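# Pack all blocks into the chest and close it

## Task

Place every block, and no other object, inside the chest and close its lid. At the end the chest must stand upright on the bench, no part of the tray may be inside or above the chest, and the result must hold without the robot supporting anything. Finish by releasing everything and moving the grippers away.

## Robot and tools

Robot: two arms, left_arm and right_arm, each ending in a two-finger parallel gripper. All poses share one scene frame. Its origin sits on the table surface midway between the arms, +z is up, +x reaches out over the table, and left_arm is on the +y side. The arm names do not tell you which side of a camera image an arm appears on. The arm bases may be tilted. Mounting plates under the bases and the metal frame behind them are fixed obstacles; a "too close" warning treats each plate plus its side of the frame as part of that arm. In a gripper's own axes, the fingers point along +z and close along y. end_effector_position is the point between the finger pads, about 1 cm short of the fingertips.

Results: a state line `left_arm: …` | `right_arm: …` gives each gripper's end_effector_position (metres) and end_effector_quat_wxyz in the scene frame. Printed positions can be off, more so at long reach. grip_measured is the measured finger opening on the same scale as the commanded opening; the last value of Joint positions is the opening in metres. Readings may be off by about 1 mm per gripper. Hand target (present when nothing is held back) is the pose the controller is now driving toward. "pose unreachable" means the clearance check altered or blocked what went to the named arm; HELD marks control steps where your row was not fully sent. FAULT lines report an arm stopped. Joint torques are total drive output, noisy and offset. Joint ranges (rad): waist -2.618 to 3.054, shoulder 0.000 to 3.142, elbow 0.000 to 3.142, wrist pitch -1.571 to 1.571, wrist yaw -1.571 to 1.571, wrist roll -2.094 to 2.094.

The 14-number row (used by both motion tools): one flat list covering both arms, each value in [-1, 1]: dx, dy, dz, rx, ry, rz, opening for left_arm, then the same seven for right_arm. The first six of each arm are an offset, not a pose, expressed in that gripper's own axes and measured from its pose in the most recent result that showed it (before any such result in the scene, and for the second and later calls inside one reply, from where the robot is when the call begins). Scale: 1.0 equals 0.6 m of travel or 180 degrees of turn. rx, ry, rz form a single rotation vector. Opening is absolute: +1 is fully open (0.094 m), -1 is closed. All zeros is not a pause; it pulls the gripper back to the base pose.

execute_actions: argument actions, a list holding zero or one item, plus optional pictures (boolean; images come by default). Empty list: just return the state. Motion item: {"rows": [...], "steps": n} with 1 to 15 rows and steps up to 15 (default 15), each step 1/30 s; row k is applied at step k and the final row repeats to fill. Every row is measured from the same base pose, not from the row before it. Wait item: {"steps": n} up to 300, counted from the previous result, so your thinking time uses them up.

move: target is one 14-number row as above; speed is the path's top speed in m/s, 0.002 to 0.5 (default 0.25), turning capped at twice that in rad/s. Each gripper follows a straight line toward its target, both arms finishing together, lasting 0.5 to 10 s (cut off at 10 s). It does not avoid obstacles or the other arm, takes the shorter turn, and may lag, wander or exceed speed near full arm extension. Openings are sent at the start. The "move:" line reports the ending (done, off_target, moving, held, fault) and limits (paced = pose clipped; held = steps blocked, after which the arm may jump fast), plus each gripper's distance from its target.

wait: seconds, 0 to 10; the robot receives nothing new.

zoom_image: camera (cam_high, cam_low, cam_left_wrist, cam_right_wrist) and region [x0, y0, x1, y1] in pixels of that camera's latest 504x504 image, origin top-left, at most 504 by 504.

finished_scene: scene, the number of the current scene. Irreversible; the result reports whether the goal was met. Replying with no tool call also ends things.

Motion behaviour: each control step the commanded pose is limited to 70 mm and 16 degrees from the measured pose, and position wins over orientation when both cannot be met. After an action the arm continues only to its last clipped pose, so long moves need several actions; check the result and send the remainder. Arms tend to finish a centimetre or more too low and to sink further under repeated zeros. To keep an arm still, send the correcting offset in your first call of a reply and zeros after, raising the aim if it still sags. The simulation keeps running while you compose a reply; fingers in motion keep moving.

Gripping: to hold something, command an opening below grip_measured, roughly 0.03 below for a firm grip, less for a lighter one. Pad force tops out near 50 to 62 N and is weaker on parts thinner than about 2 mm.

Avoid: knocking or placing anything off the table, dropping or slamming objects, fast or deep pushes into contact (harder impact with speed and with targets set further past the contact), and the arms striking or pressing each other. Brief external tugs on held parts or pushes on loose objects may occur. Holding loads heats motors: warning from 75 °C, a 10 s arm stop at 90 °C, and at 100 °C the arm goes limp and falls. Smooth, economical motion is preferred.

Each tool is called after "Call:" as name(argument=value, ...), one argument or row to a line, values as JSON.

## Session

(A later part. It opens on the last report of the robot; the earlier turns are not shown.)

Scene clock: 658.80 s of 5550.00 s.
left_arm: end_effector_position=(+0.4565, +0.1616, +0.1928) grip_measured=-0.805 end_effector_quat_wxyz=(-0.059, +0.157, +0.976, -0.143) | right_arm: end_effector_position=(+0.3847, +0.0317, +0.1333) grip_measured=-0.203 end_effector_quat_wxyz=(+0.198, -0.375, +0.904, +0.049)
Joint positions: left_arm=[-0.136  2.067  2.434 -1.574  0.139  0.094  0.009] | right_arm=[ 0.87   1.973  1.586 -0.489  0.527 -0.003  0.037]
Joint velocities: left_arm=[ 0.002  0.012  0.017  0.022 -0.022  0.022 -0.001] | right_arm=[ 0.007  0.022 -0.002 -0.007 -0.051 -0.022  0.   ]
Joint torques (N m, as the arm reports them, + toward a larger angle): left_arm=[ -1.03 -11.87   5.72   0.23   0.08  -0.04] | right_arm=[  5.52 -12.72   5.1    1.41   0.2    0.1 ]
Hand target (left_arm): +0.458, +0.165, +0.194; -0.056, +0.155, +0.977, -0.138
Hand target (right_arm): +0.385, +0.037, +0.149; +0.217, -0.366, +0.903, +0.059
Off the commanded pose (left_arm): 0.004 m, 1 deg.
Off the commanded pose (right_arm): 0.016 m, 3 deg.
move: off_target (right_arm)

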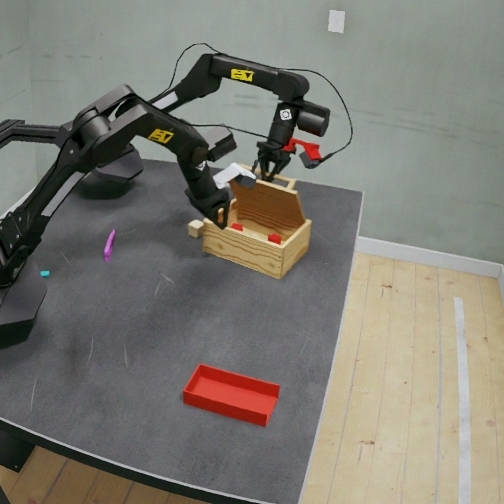

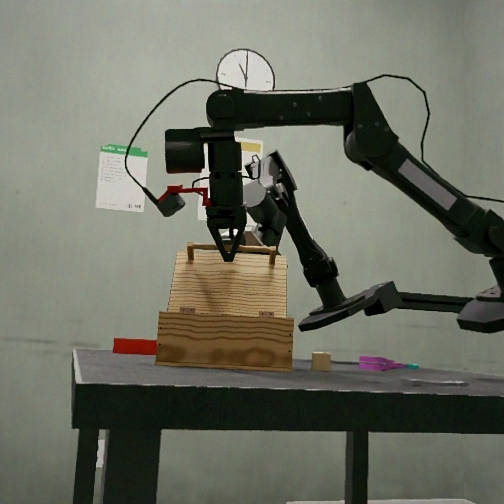

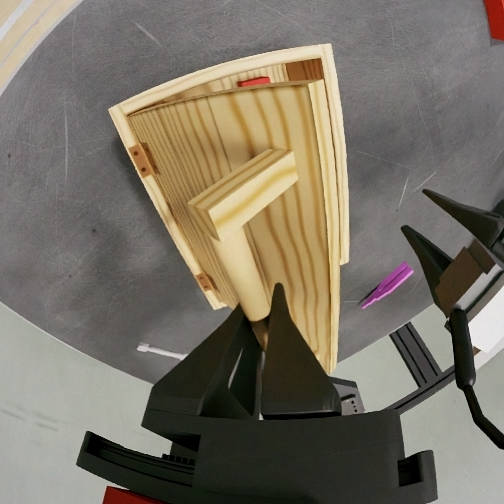

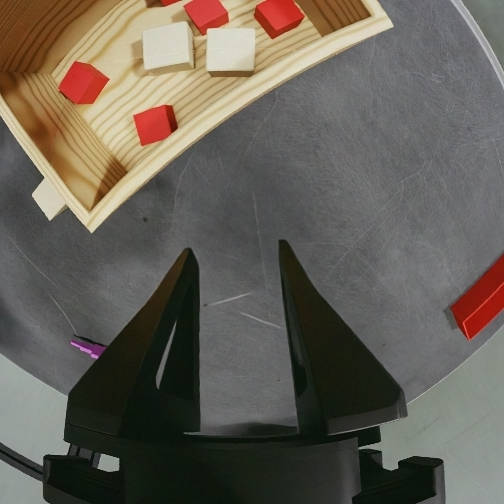

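Call:
move(
  target=[0,0,-0.015,0,0,0,-0.81, 0.033,0.21,0.05,0,0,0.37,0.4],
  speed=0.12,
)

Scene clock: 676.43 s of 5550.00 s.
left_arm: end_effector_position=(+0.4565, +0.1616, +0.1928) grip_measured=-0.805 end_effector_quat_wxyz=(-0.059, +0.157, +0.976, -0.143) | right_arm: end_effector_position=(+0.2924, +0.1031, +0.0795) grip_measured=+0.398 end_effector_quat_wxyz=(+0.130, +0.178, +0.966, +0.136)
Joint positions: left_arm=[-0.136  2.067  2.434 -1.574  0.139  0.094  0.009] | right_arm=[ 1.052  2.254  1.689 -0.447  0.63   1.346  0.066]
Joint velocities: left_arm=[-0.002 -0.017  0.007  0.022  0.051  0.051  0.001] | right_arm=[-0.017 -0.012 -0.002 -0.051 -0.022  0.007  0.   ]
Joint torques (N m, as the arm reports them, + toward a larger angle): left_arm=[ -1.04 -12.79   5.65   0.19   0.18   0.01] | right_arm=[  6.88 -11.     7.87   1.12   0.34   0.07]
Hand target (left_arm): +0.458, +0.164, +0.201; -0.050, +0.155, +0.976, -0.143
Hand target (right_arm): +0.292, +0.115, +0.092; +0.139, +0.183, +0.961, +0.151
Off the commanded pose (left_arm): 0.009 m, 0 deg.
Off the commanded pose (right_arm): 0.017 m, 2 deg.
joint sent to its limit (left arm) — the command would take joint 4 (wrist pitch) past its lower limit, so that joint was sent only as far as its limit.
After step 90, 9.30 s passed at rest.
move: off_target (right_arm)

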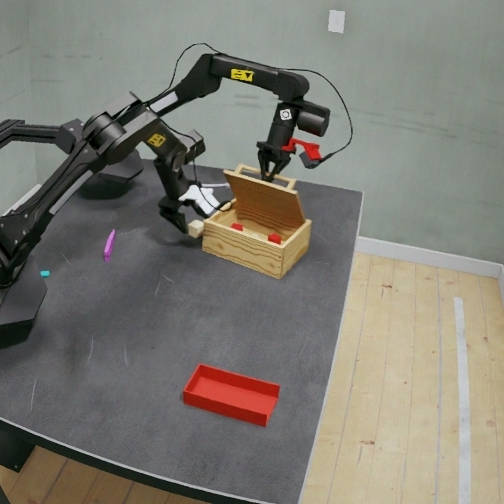

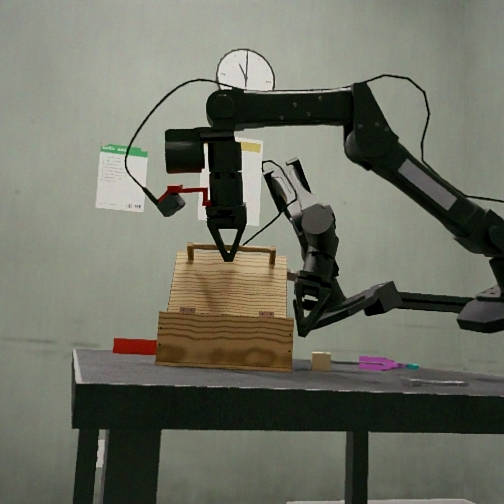

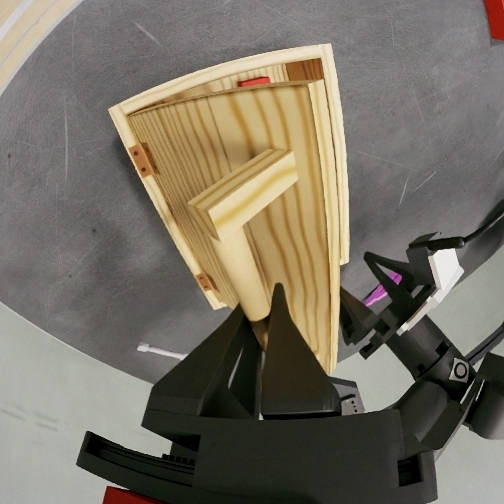

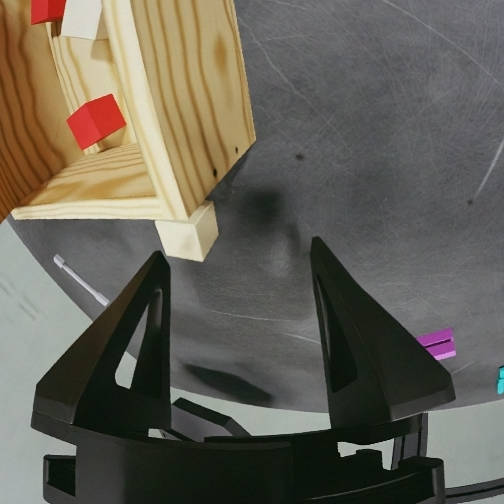

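Call:
move(
  target=[0,0,-0.015,0,0,0,-0.81, 0,0.035,0.06,0,0,0,0.4],
  speed=0.08,
)

Scene clock: 680.30 s of 5550.00 s.
left_arm: end_effector_position=(+0.4565, +0.1616, +0.1928) grip_measured=-0.805 end_effector_quat_wxyz=(-0.059, +0.157, +0.976, -0.143) | right_arm: end_effector_position=(+0.3057, +0.1243, +0.0449) grip_measured=+0.398 end_effector_quat_wxyz=(+0.128, +0.184, +0.966, +0.131)
Joint positions: left_arm=[-0.136  2.067  2.434 -1.574  0.139  0.094  0.009] | right_arm=[ 1.014  2.408  1.858 -0.453  0.612  1.325  0.066]
Joint velocities: left_arm=[ 0.022  0.007 -0.017  0.007 -0.022 -0.022 -0.001] | right_arm=[-0.012 -0.007  0.002 -0.037 -0.066  0.022  0.   ]
Joint torques (N m, as the arm reports them, + toward a larger angle): left_arm=[ -1.29 -12.83   5.52   0.22   0.15  -0.03] | right_arm=[  5.78 -11.98   7.81   0.86   0.09  -0.11]
Hand target (left_arm): +0.458, +0.164, +0.201; -0.050, +0.155, +0.976, -0.143
Hand target (right_arm): +0.309, +0.129, +0.052; +0.130, +0.179, +0.966, +0.136
Off the commanded pose (left_arm): 0.009 m, 0 deg.
Off the commanded pose (right_arm): 0.010 m, 1 deg.
joint sent to its limit (left arm) — the command would take joint 4 (wrist pitch) past its lower limit, so that joint was sent only as far as its limit.
move: done

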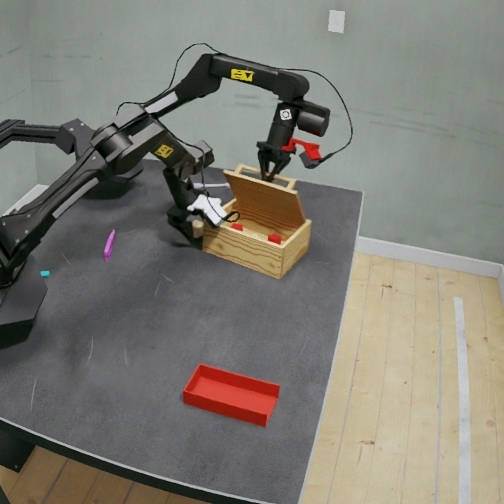

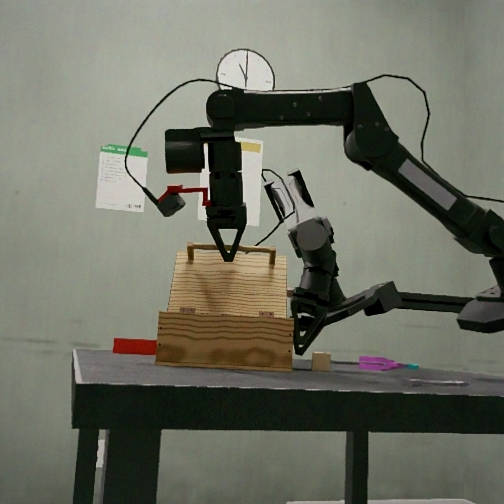

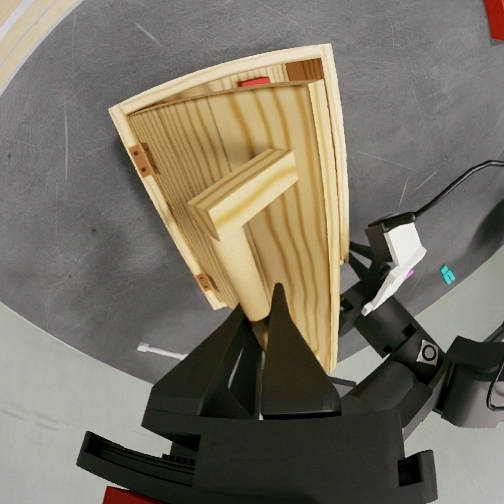

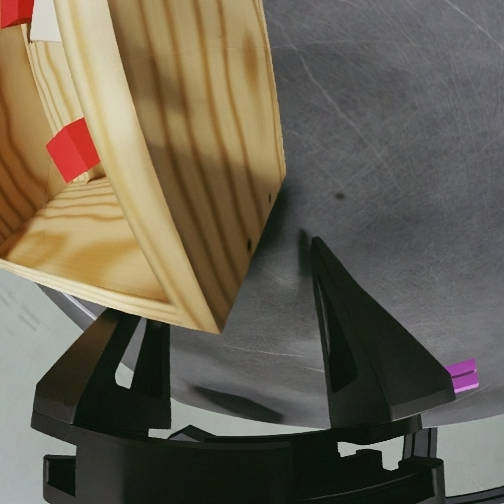

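Call:
move(
  target=[0,0,-0.015,0,0,0,-0.81, 0.012,0.0,0.042,0,0,0,0.4],
  speed=0.06,
)

Call:
move(
  target=[0,0,0,0,0,0,-0.81, 0,0,0,0,0,0,-0.5],
)

Scene clock: 685.70 s of 5550.00 s.
left_arm: end_effector_position=(+0.4565, +0.1616, +0.1928) grip_measured=-0.805 end_effector_quat_wxyz=(-0.059, +0.157, +0.976, -0.143) | right_arm: end_effector_position=(+0.3039, +0.1266, +0.0213) grip_measured=+0.398 end_effector_quat_wxyz=(+0.125, +0.187, +0.966, +0.126)
Joint positions: left_arm=[-0.136  2.067  2.434 -1.574  0.139  0.094  0.009] | right_arm=[ 0.998  2.468  1.884 -0.424  0.603  1.321  0.066]
Joint velocities: left_arm=[-0.007  0.017  0.012 -0.007 -0.066 -0.081 -0.001] | right_arm=[ 0.012 -0.007 -0.007 -0.051  0.007  0.051  0.   ]
Joint torques (N m, as the arm reports them, + toward a larger angle): left_arm=[ -1.22 -12.86   5.64   0.24   0.17   0.01] | right_arm=[  5.36 -10.83   7.36   1.13   0.13  -0.11]
Hand target (left_arm): +0.458, +0.164, +0.201; -0.050, +0.155, +0.976, -0.143
Hand target (right_arm): +0.306, +0.132, +0.020; +0.128, +0.184, +0.966, +0.131
Off the commanded pose (left_arm): 0.009 m, 0 deg.
Off the commanded pose (right_arm): 0.006 m, 1 deg.
joint sent to its limit (left arm) — the command would take joint 4 (wrist pitch) past its lower limit, so that joint was sent only as far as its limit.
After step 90, 1.60 s passed at rest.
move: done

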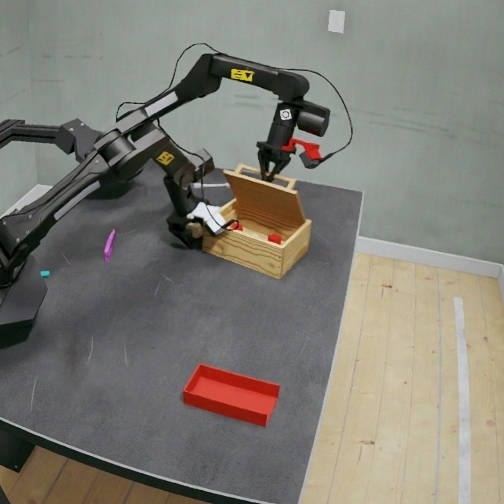

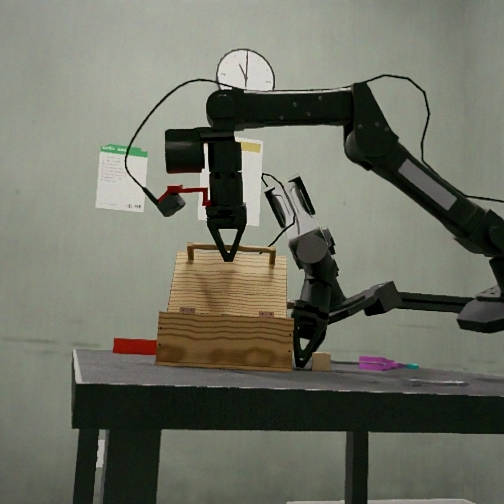

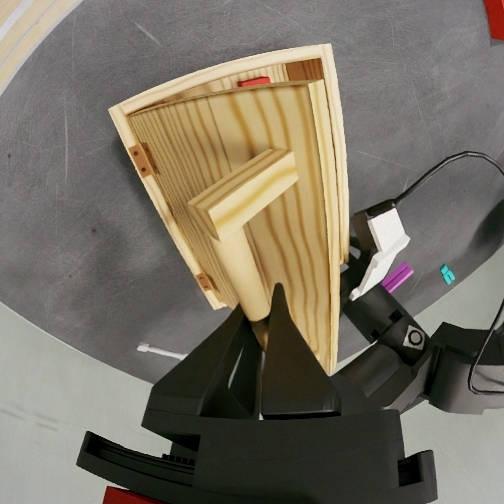

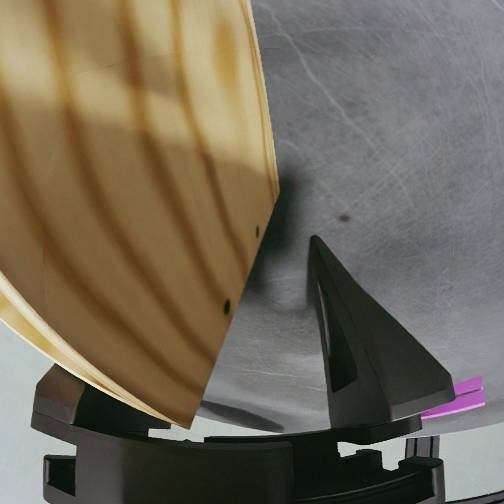

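Scene clock: 686.20 s of 5550.00 s.
left_arm: end_effector_position=(+0.4565, +0.1616, +0.1928) grip_measured=-0.805 end_effector_quat_wxyz=(-0.059, +0.157, +0.976, -0.143) | right_arm: end_effector_position=(+0.3051, +0.1258, +0.0206) grip_measured=-0.497 end_effector_quat_wxyz=(+0.125, +0.188, +0.966, +0.125)
Joint positions: left_arm=[-0.136  2.067  2.434 -1.574  0.139  0.094  0.009] | right_arm=[ 0.995  2.468  1.884 -0.424  0.602  1.321  0.024]
Joint velocities: left_arm=[-0.007  0.012  0.002  0.037  0.007  0.007 -0.001] | right_arm=[-0.012 -0.002 -0.002 -0.022  0.022 -0.051 -0.   ]
Joint torques (N m, as the arm reports them, + toward a larger angle): left_arm=[ -1.37 -11.44   5.81   0.21   0.19   0.  ] | right_arm=[  5.65 -12.29   5.37   1.03   0.09   0.  ]
Hand target (left_arm): +0.456, +0.162, +0.193; -0.059, +0.157, +0.976, -0.143
Hand target (right_arm): +0.304, +0.127, +0.021; +0.125, +0.187, +0.966, +0.126
Off the commanded pose (left_arm): 0.000 m, 0 deg.
Off the commanded pose (right_arm): 0.002 m, 0 deg.
move: done

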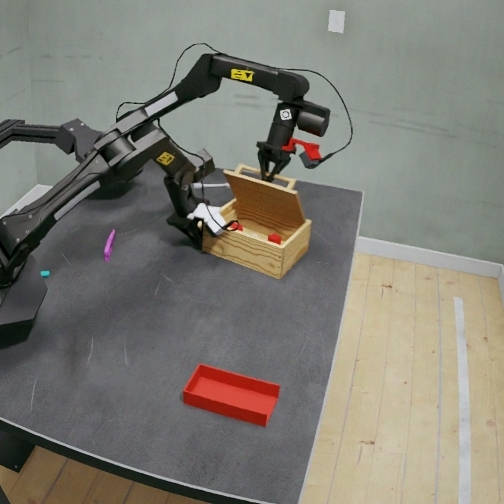

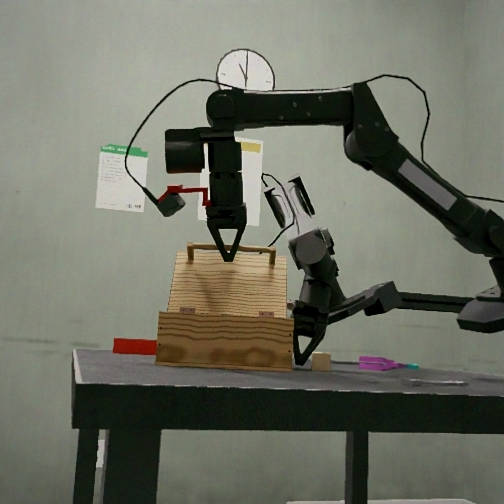

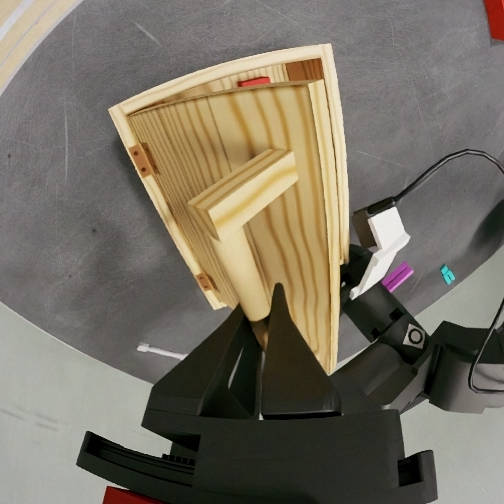

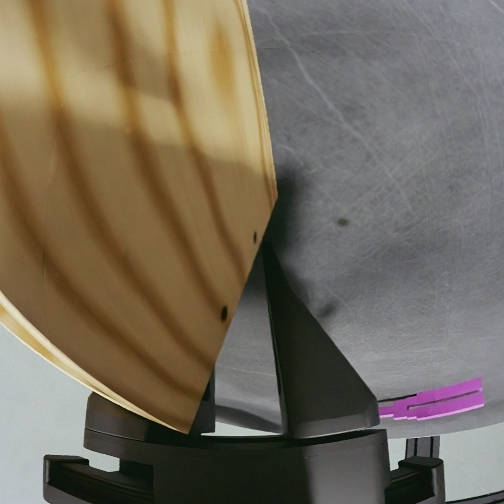

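Call:
move(
  target=[0,0,-0.015,0,0,0,-0.81, 0.02,0,-0.05,0,0,0,0.4],
  speed=0.08,
)

Call:
move(
  target=[0,0,0,0,0,0,-0.81, 0.03,0,0.05,0,0,0,0.4],
  speed=0.06,
)

Scene clock: 698.03 s of 5550.00 s.
left_arm: end_effector_position=(+0.4565, +0.1616, +0.1928) grip_measured=-0.805 end_effector_quat_wxyz=(-0.059, +0.157, +0.976, -0.143) | right_arm: end_effector_position=(+0.2881, +0.1239, +0.0308) grip_measured=+0.398 end_effector_quat_wxyz=(+0.118, +0.189, +0.967, +0.122)
Joint positions: left_arm=[-0.136  2.067  2.434 -1.574  0.139  0.094  0.009] | right_arm=[ 1.028  2.438  1.847 -0.45   0.61   1.367  0.066]
Joint velocities: left_arm=[-0.032  0.007 -0.002  0.007  0.066  0.007 -0.   ] | right_arm=[-0.002  0.012  0.002  0.007  0.007 -0.007 -0.001]
Joint torques (N m, as the arm reports them, + toward a larger angle): left_arm=[ -1.15 -12.89   5.48   0.25   0.2   -0.07] | right_arm=[  7.02 -14.51   4.39   0.83   0.34   0.07]
Hand target (left_arm): +0.458, +0.164, +0.201; -0.050, +0.155, +0.976, -0.143
Hand target (right_arm): +0.286, +0.125, +0.046; +0.125, +0.188, +0.966, +0.126
Off the commanded pose (left_arm): 0.009 m, 0 deg.
Off the commanded pose (right_arm): 0.016 m, 1 deg.
joint sent to its limit (left arm) — the command would take joint 4 (wrist pitch) past its lower limit, so that joint was sent only as far as its limit.
After step 90, 7.97 s passed at rest.
move: off_target (right_arm)

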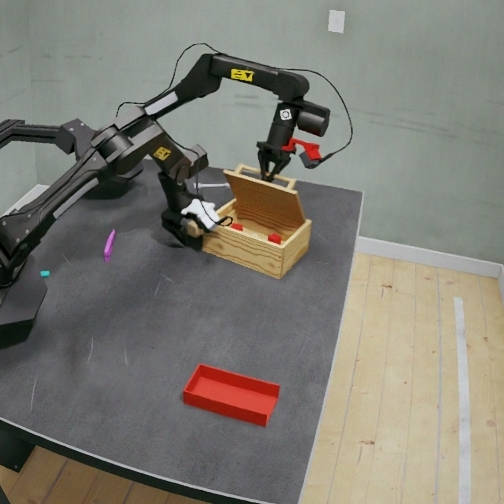

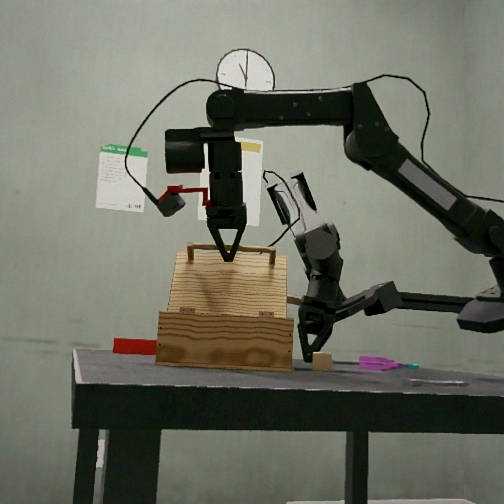

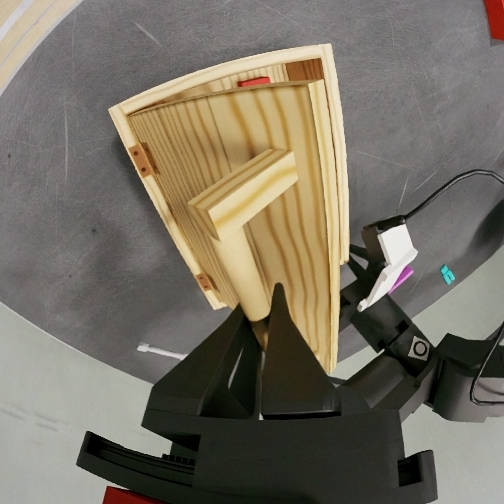

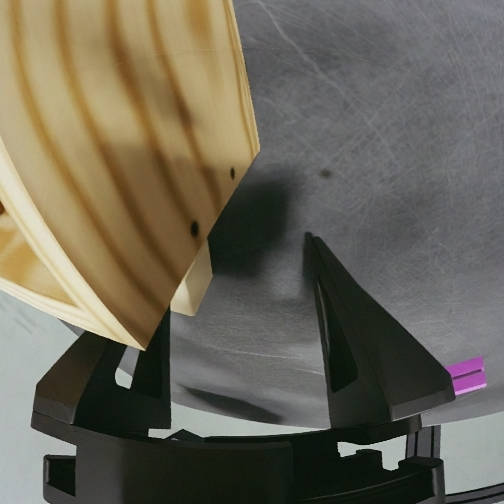

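Scene clock: 698.90 s of 5550.00 s.
left_arm: end_effector_position=(+0.4565, +0.1616, +0.1928) grip_measured=-0.805 end_effector_quat_wxyz=(-0.059, +0.157, +0.976, -0.143) | right_arm: end_effector_position=(+0.2889, +0.1335, +0.0198) grip_measured=+0.398 end_effector_quat_wxyz=(+0.122, +0.195, +0.965, +0.127)
Joint positions: left_arm=[-0.136  2.067  2.434 -1.574  0.139  0.094  0.009] | right_arm=[ 1.025  2.491  1.896 -0.43   0.613  1.367  0.066]
Joint velocities: left_arm=[ 0.007 -0.002  0.002 -0.037  0.007 -0.037 -0.001] | right_arm=[-0.017  0.007 -0.017 -0.037 -0.022 -0.095 -0.   ]
Joint torques (N m, as the arm reports them, + toward a larger angle): left_arm=[ -1.55 -11.35   5.74   0.23   0.17  -0.03] | right_arm=[ 5.41 -8.23  6.21  1.32  0.02 -0.03]
Hand target (left_arm): +0.456, +0.162, +0.193; -0.059, +0.157, +0.976, -0.143
Hand target (right_arm): +0.279, +0.135, +0.000; +0.118, +0.190, +0.967, +0.122
Off the commanded pose (left_arm): 0.000 m, 0 deg.
Off the commanded pose (right_arm): 0.023 m, 1 deg.
move: off_target (right_arm)

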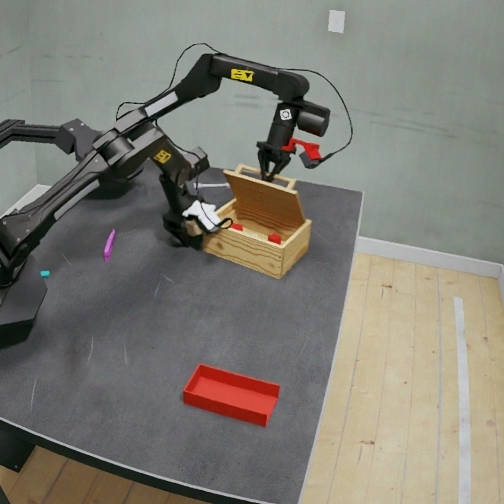

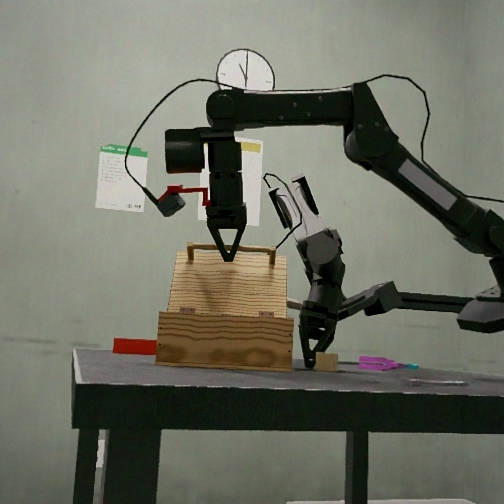

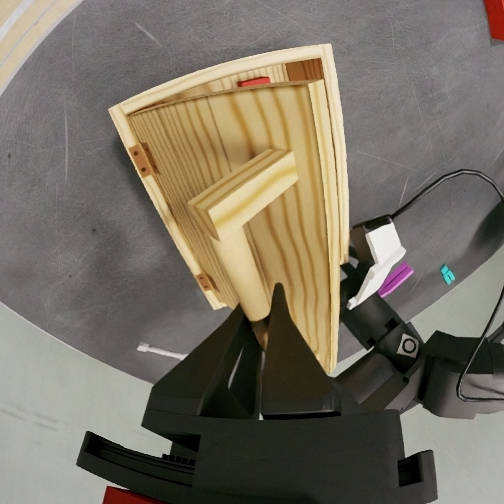

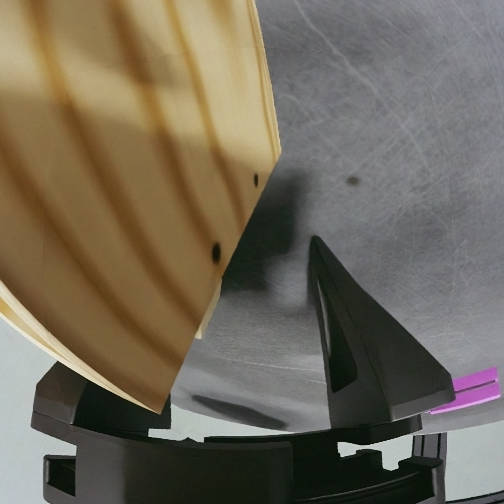

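Call:
move(
  target=[0,0,-0.015,0,0,0,-0.81, 0.04,0.015,-0.02,0,0,0,0.4],
  speed=0.06,
)

Call:
move(
  target=[0,0,0,0,0,0,-0.81, 0,0,0,0,0,0,-0.5],
)

Scene clock: 704.17 s of 5550.00 s.
left_arm: end_effector_position=(+0.4565, +0.1616, +0.1928) grip_measured=-0.805 end_effector_quat_wxyz=(-0.059, +0.157, +0.976, -0.143) | right_arm: end_effector_position=(+0.2743, +0.1397, +0.0212) grip_measured=+0.398 end_effector_quat_wxyz=(+0.121, +0.201, +0.965, +0.122)
Joint positions: left_arm=[-0.136  2.067  2.434 -1.574  0.139  0.094  0.009] | right_arm=[ 1.055  2.518  1.932 -0.473  0.632  1.418  0.066]
Joint velocities: left_arm=[ 0.007  0.002 -0.007 -0.066 -0.081  0.022 -0.   ] | right_arm=[-0.017 -0.007  0.017  0.037  0.007 -0.022 -0.001]
Joint torques (N m, as the arm reports them, + toward a larger angle): left_arm=[ -1.24 -12.79   5.49   0.22   0.17  -0.05] | right_arm=[  7.53 -11.77   7.46   0.77   0.22   0.02]
Hand target (left_arm): +0.458, +0.164, +0.201; -0.050, +0.155, +0.976, -0.143
Hand target (right_arm): +0.267, +0.149, +0.030; +0.122, +0.194, +0.965, +0.128
Off the commanded pose (left_arm): 0.009 m, 0 deg.
Off the commanded pose (right_arm): 0.014 m, 1 deg.
joint sent to its limit (left arm) — the command would take joint 4 (wrist pitch) past its lower limit, so that joint was sent only as far as its limit.
After step 90, 1.43 s passed at rest.
move: off_target (right_arm)

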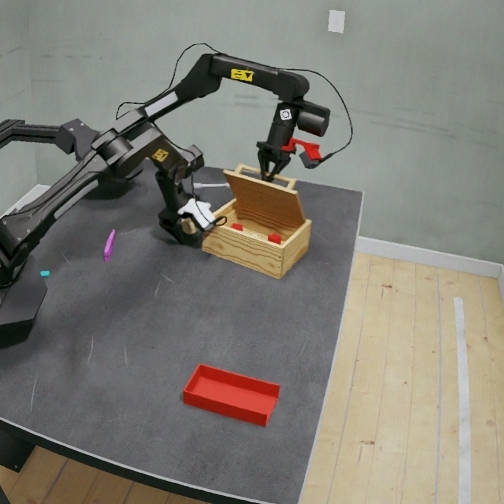

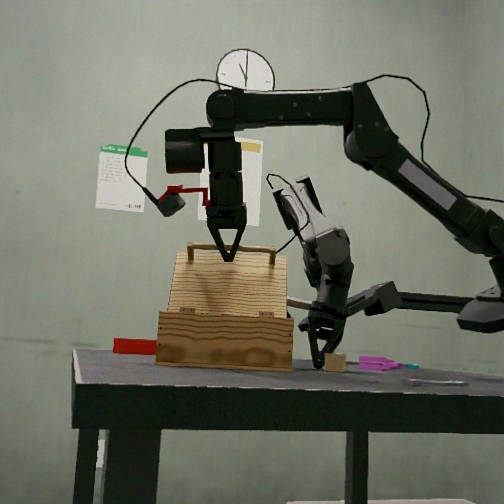

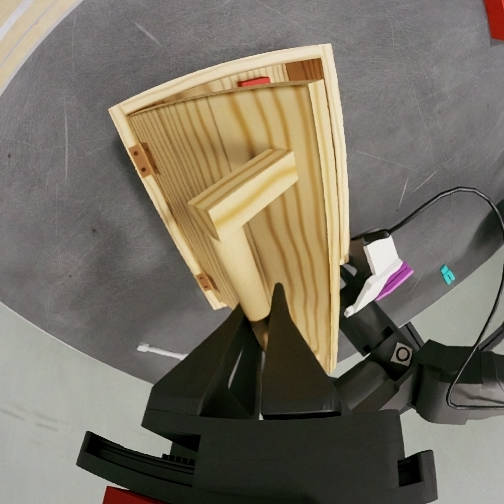

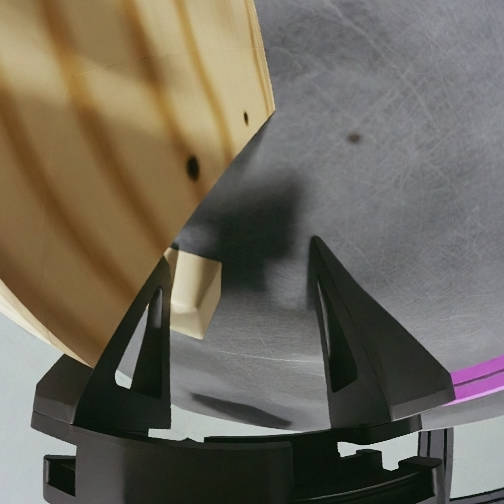

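Scene clock: 704.67 s of 5550.00 s.
left_arm: end_effector_position=(+0.4565, +0.1616, +0.1928) grip_measured=-0.805 end_effector_quat_wxyz=(-0.059, +0.157, +0.976, -0.143) | right_arm: end_effector_position=(+0.2744, +0.1398, +0.0213) grip_measured=-0.497 end_effector_quat_wxyz=(+0.121, +0.201, +0.965, +0.122)
Joint positions: left_arm=[-0.136  2.067  2.434 -1.574  0.139  0.094  0.009] | right_arm=[ 1.055  2.518  1.933 -0.473  0.632  1.418  0.024]
Joint velocities: left_arm=[-0.007 -0.012 -0.022 -0.022 -0.007 -0.007 -0.   ] | right_arm=[ 0.012 -0.017 -0.002  0.037 -0.081  0.022 -0.   ]
Joint torques (N m, as the arm reports them, + toward a larger angle): left_arm=[ -1.48 -11.39   5.8    0.25   0.16  -0.04] | right_arm=[  5.63 -12.34   5.36   0.98   0.1    0.01]
Hand target (left_arm): +0.456, +0.162, +0.193; -0.059, +0.157, +0.976, -0.143
Hand target (right_arm): +0.274, +0.140, +0.021; +0.121, +0.201, +0.964, +0.122
Off the commanded pose (left_arm): 0.000 m, 0 deg.
Off the commanded pose (right_arm): 0.000 m, 0 deg.
move: done

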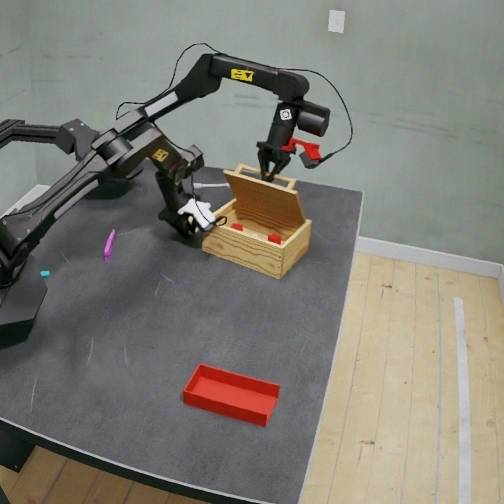

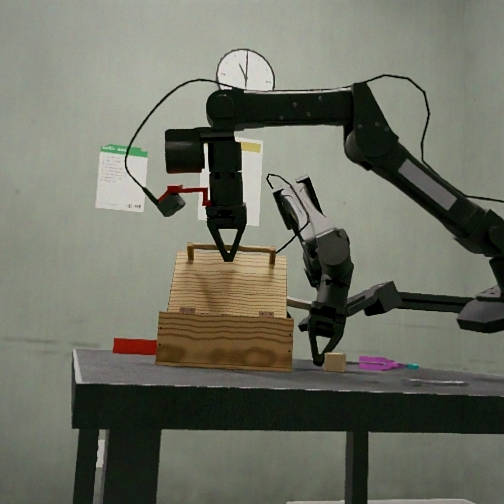

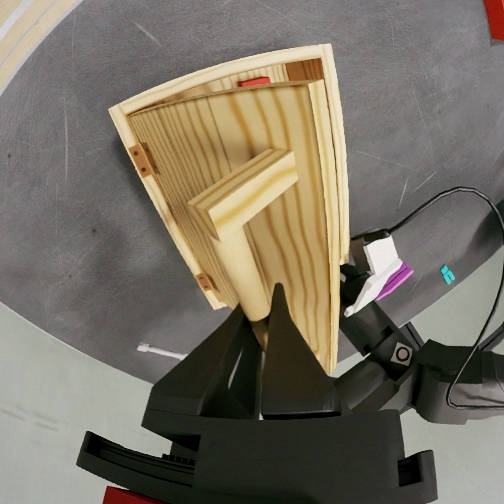

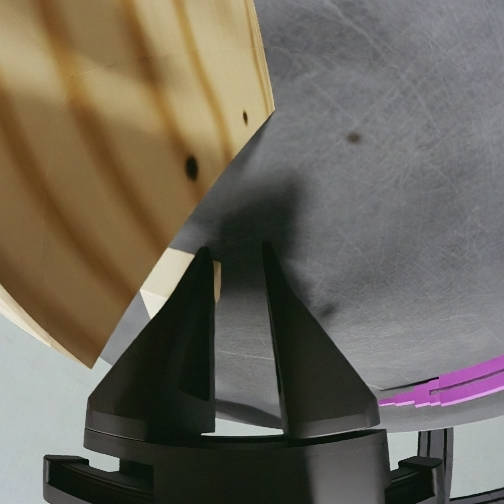

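Call:
move(
  target=[0,0,-0.015,0,0,0,-0.81, 0,0,-0.06,0,0,0,0.6],
  speed=0.1,
)

Call:
move(
  target=[0,0,0,0,0,0,-0.81, 0.04,0.03,0,0,0,0,0.6],
  speed=0.1,
)

Scene clock: 721.77 s of 5550.00 s.
left_arm: end_effector_position=(+0.4565, +0.1616, +0.1928) grip_measured=-0.805 end_effector_quat_wxyz=(-0.059, +0.157, +0.976, -0.142) | right_arm: end_effector_position=(+0.2691, +0.1326, +0.0406) grip_measured=+0.597 end_effector_quat_wxyz=(+0.114, +0.205, +0.965, +0.119)
Joint positions: left_arm=[-0.136  2.067  2.434 -1.574  0.138  0.094  0.009] | right_arm=[ 1.074  2.456  1.889 -0.515  0.632  1.454  0.075]
Joint velocities: left_arm=[-0.002  0.002 -0.017  0.022  0.125  0.066 -0.   ] | right_arm=[ 0.012 -0.002  0.007 -0.007  0.007  0.007  0.001]
Joint torques (N m, as the arm reports them, + toward a larger angle): left_arm=[ -1.27 -12.88   5.56   0.21   0.18  -0.03] | right_arm=[  7.33 -14.12   4.34   0.79   0.34   0.08]
Hand target (left_arm): +0.457, +0.164, +0.201; -0.050, +0.155, +0.976, -0.143
Hand target (right_arm): +0.265, +0.133, +0.055; +0.121, +0.201, +0.964, +0.122
Off the commanded pose (left_arm): 0.009 m, 0 deg.
Off the commanded pose (right_arm): 0.015 m, 1 deg.
joint sent to its limit (left arm) — the command would take joint 4 (wrist pitch) past its lower limit, so that joint was sent only as far as its limit.
After step 90, 13.23 s passed at rest.
move: off_target (right_arm)

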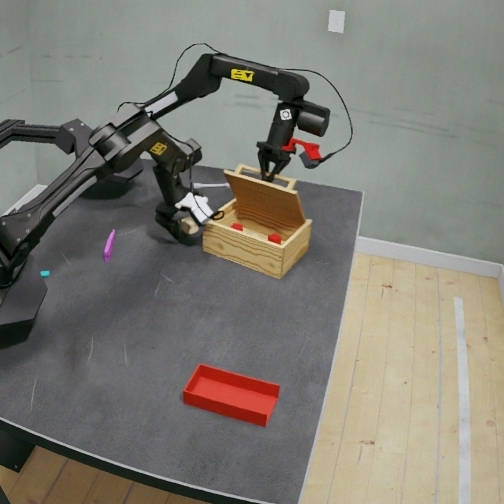

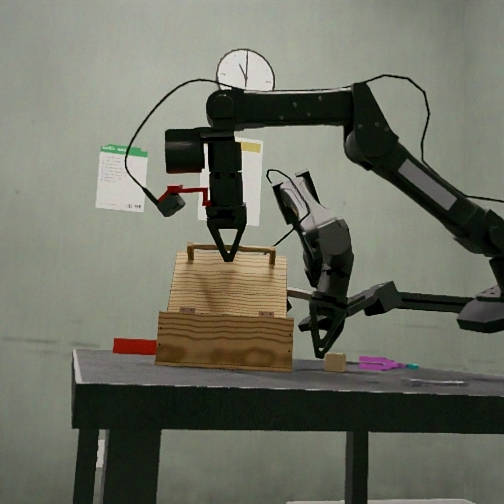

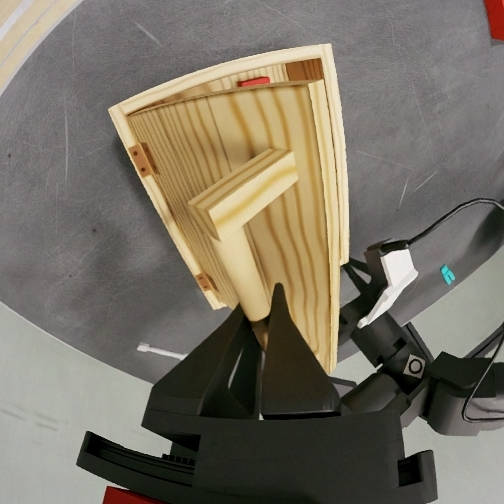

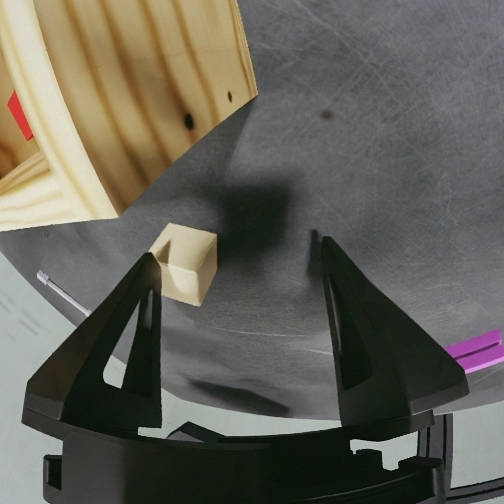

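Scene clock: 722.63 s of 5550.00 s.
left_arm: end_effector_position=(+0.4565, +0.1616, +0.1928) grip_measured=-0.805 end_effector_quat_wxyz=(-0.059, +0.157, +0.976, -0.142) | right_arm: end_effector_position=(+0.2581, +0.1511, +0.0308) grip_measured=+0.597 end_effector_quat_wxyz=(+0.108, +0.207, +0.966, +0.114)
Joint positions: left_arm=[-0.136  2.067  2.434 -1.574  0.138  0.094  0.009] | right_arm=[ 1.092  2.56   2.038 -0.59   0.632  1.488  0.075]
Joint velocities: left_arm=[ 0.012  0.002  0.007 -0.037 -0.022  0.037 -0.001] | right_arm=[-0.002 -0.012 -0.012 -0.022 -0.007 -0.037  0.001]
Joint torques (N m, as the arm reports them, + toward a larger angle): left_arm=[ -1.51 -11.49   5.79   0.22   0.13  -0.05] | right_arm=[  7.59 -12.3    7.74   0.75   0.35   0.1 ]
Hand target (left_arm): +0.457, +0.162, +0.193; -0.059, +0.157, +0.976, -0.142
Hand target (right_arm): +0.254, +0.158, +0.042; +0.114, +0.204, +0.965, +0.120
Off the commanded pose (left_arm): 0.000 m, 0 deg.
Off the commanded pose (right_arm): 0.014 m, 1 deg.
move: off_target (right_arm)

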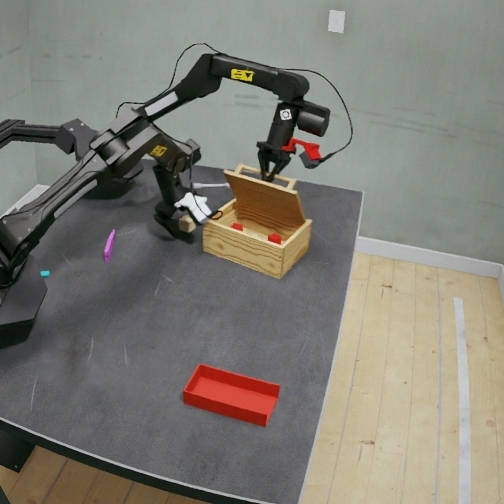

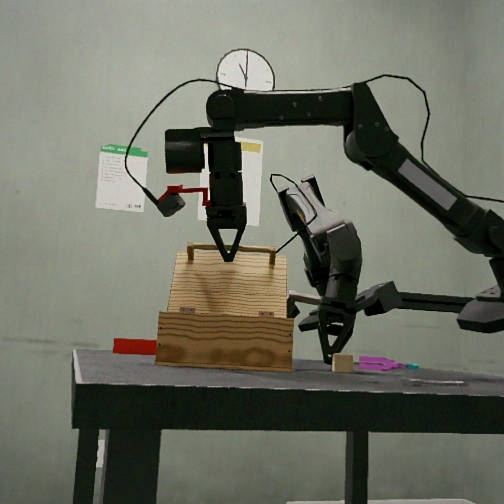

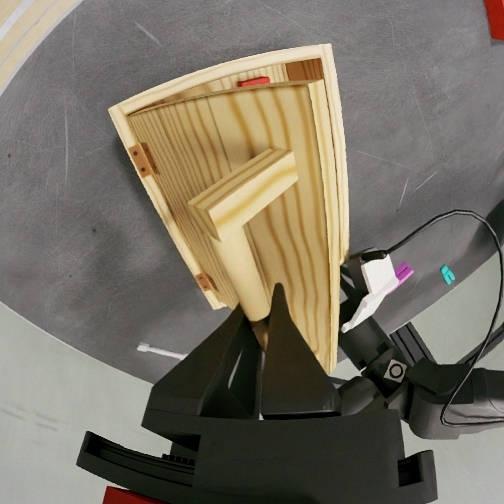

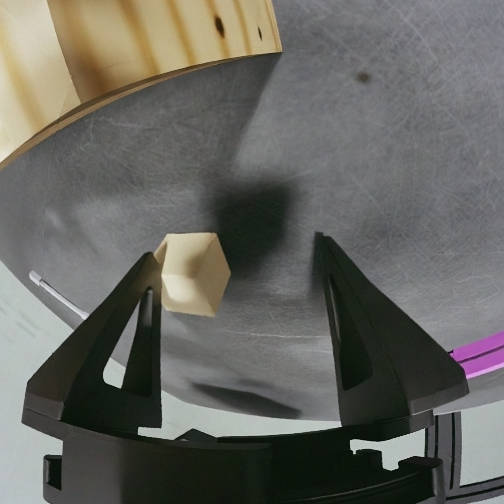

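Call:
move(
  target=[0,0,0,0,0,0,-0.81, 0,0,-0.09,0,0,0,1],
  speed=0.1,
)

Call:
move(
  target=[0,0,0,0,0,0,-0.81, 0.03,0.04,-0.02,0,0,0,1],
  speed=0.1,
)

Scene clock: 727.60 s of 5550.00 s.
left_arm: end_effector_position=(+0.4565, +0.1616, +0.1928) grip_measured=-0.805 end_effector_quat_wxyz=(-0.059, +0.157, +0.976, -0.142) | right_arm: end_effector_position=(+0.2493, +0.1438, +0.0709) grip_measured=+1.000 end_effector_quat_wxyz=(+0.102, +0.211, +0.965, +0.115)
Joint positions: left_arm=[-0.136  2.067  2.434 -1.574  0.138  0.094  0.009] | right_arm=[ 1.136  2.462  1.993 -0.675  0.638  1.549  0.094]
Joint velocities: left_arm=[ 0.012  0.002 -0.002  0.022  0.007  0.037 -0.001] | right_arm=[ 0.002 -0.017 -0.012 -0.007  0.022 -0.066  0.   ]
Joint torques (N m, as the arm reports them, + toward a larger angle): left_arm=[ -1.46 -11.51   5.62   0.26   0.19  -0.06] | right_arm=[  7.19 -13.85   4.39   0.7    0.36   0.11]
Hand target (left_arm): +0.457, +0.162, +0.193; -0.059, +0.157, +0.976, -0.142
Hand target (right_arm): +0.246, +0.142, +0.082; +0.108, +0.207, +0.966, +0.115
Off the commanded pose (left_arm): 0.000 m, 0 deg.
Off the commanded pose (right_arm): 0.012 m, 1 deg.
After step 90, 0.90 s passed at rest.
move: off_target (right_arm)

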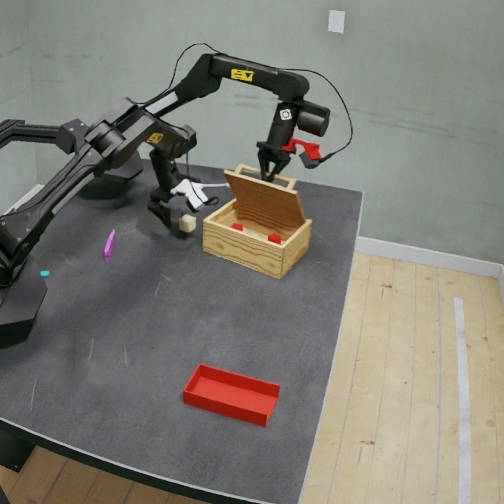

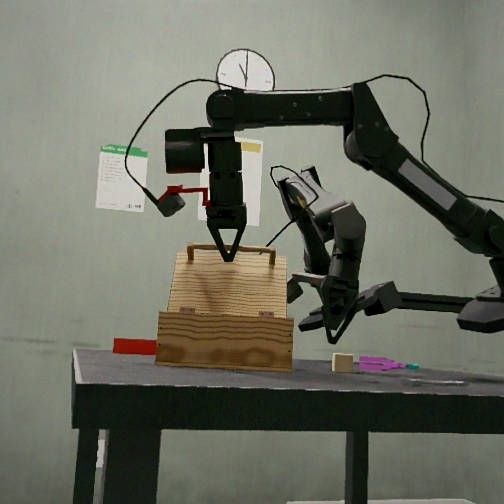

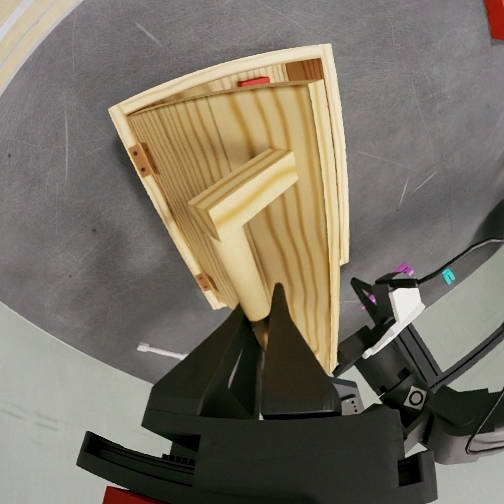

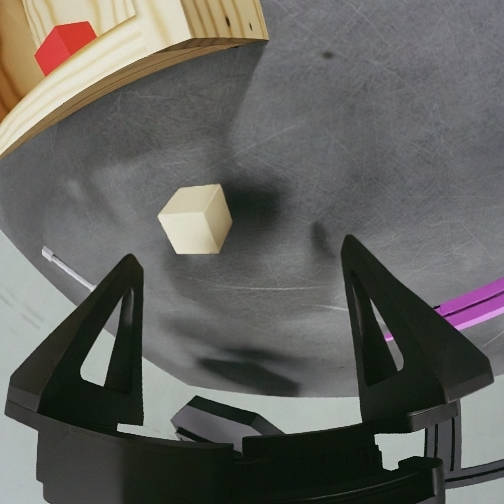

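Scene clock: 728.73 s of 5550.00 s.
left_arm: end_effector_position=(+0.4565, +0.1616, +0.1928) grip_measured=-0.805 end_effector_quat_wxyz=(-0.059, +0.157, +0.976, -0.142) | right_arm: end_effector_position=(+0.2436, +0.1635, +0.0737) grip_measured=+1.000 end_effector_quat_wxyz=(+0.096, +0.212, +0.967, +0.107)
Joint positions: left_arm=[-0.136  2.067  2.434 -1.574  0.138  0.094  0.009] | right_arm=[ 1.155  2.577  2.218 -0.821  0.638  1.587  0.094]
Joint velocities: left_arm=[ 0.007  0.002  0.007 -0.037 -0.066 -0.007  0.001] | right_arm=[-0.012 -0.002  0.022 -0.037 -0.081  0.007  0.   ]
Joint torques (N m, as the arm reports them, + toward a larger angle): left_arm=[ -1.49 -11.4    5.78   0.23   0.18  -0.03] | right_arm=[  7.71 -12.55   8.12   0.72   0.31   0.06]
Hand target (left_arm): +0.457, +0.162, +0.193; -0.059, +0.157, +0.976, -0.142
Hand target (right_arm): +0.239, +0.170, +0.086; +0.102, +0.211, +0.965, +0.116
Off the commanded pose (left_arm): 0.000 m, 0 deg.
Off the commanded pose (right_arm): 0.015 m, 1 deg.
move: off_target (right_arm)

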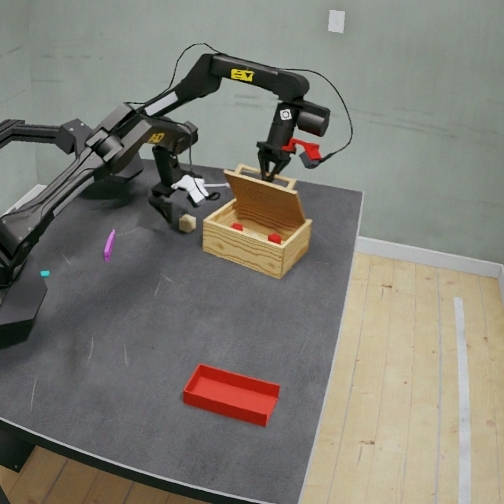

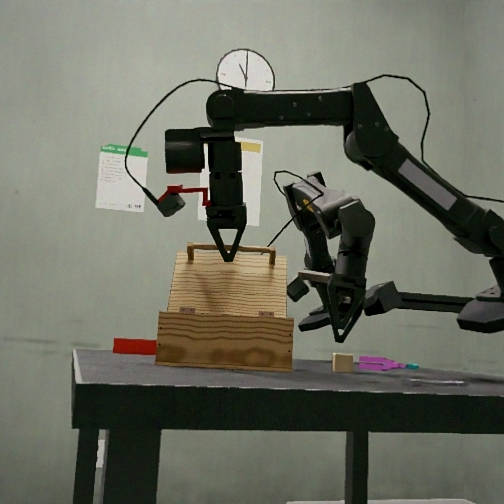

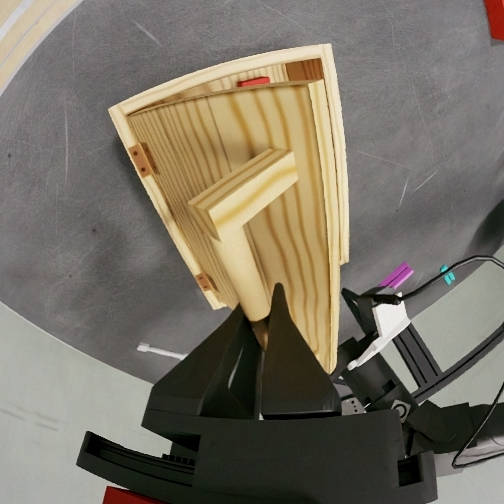

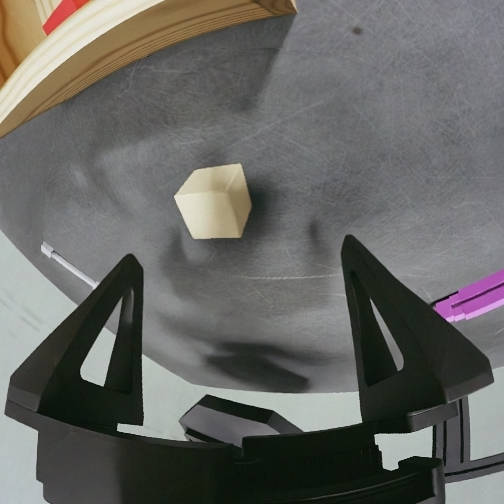

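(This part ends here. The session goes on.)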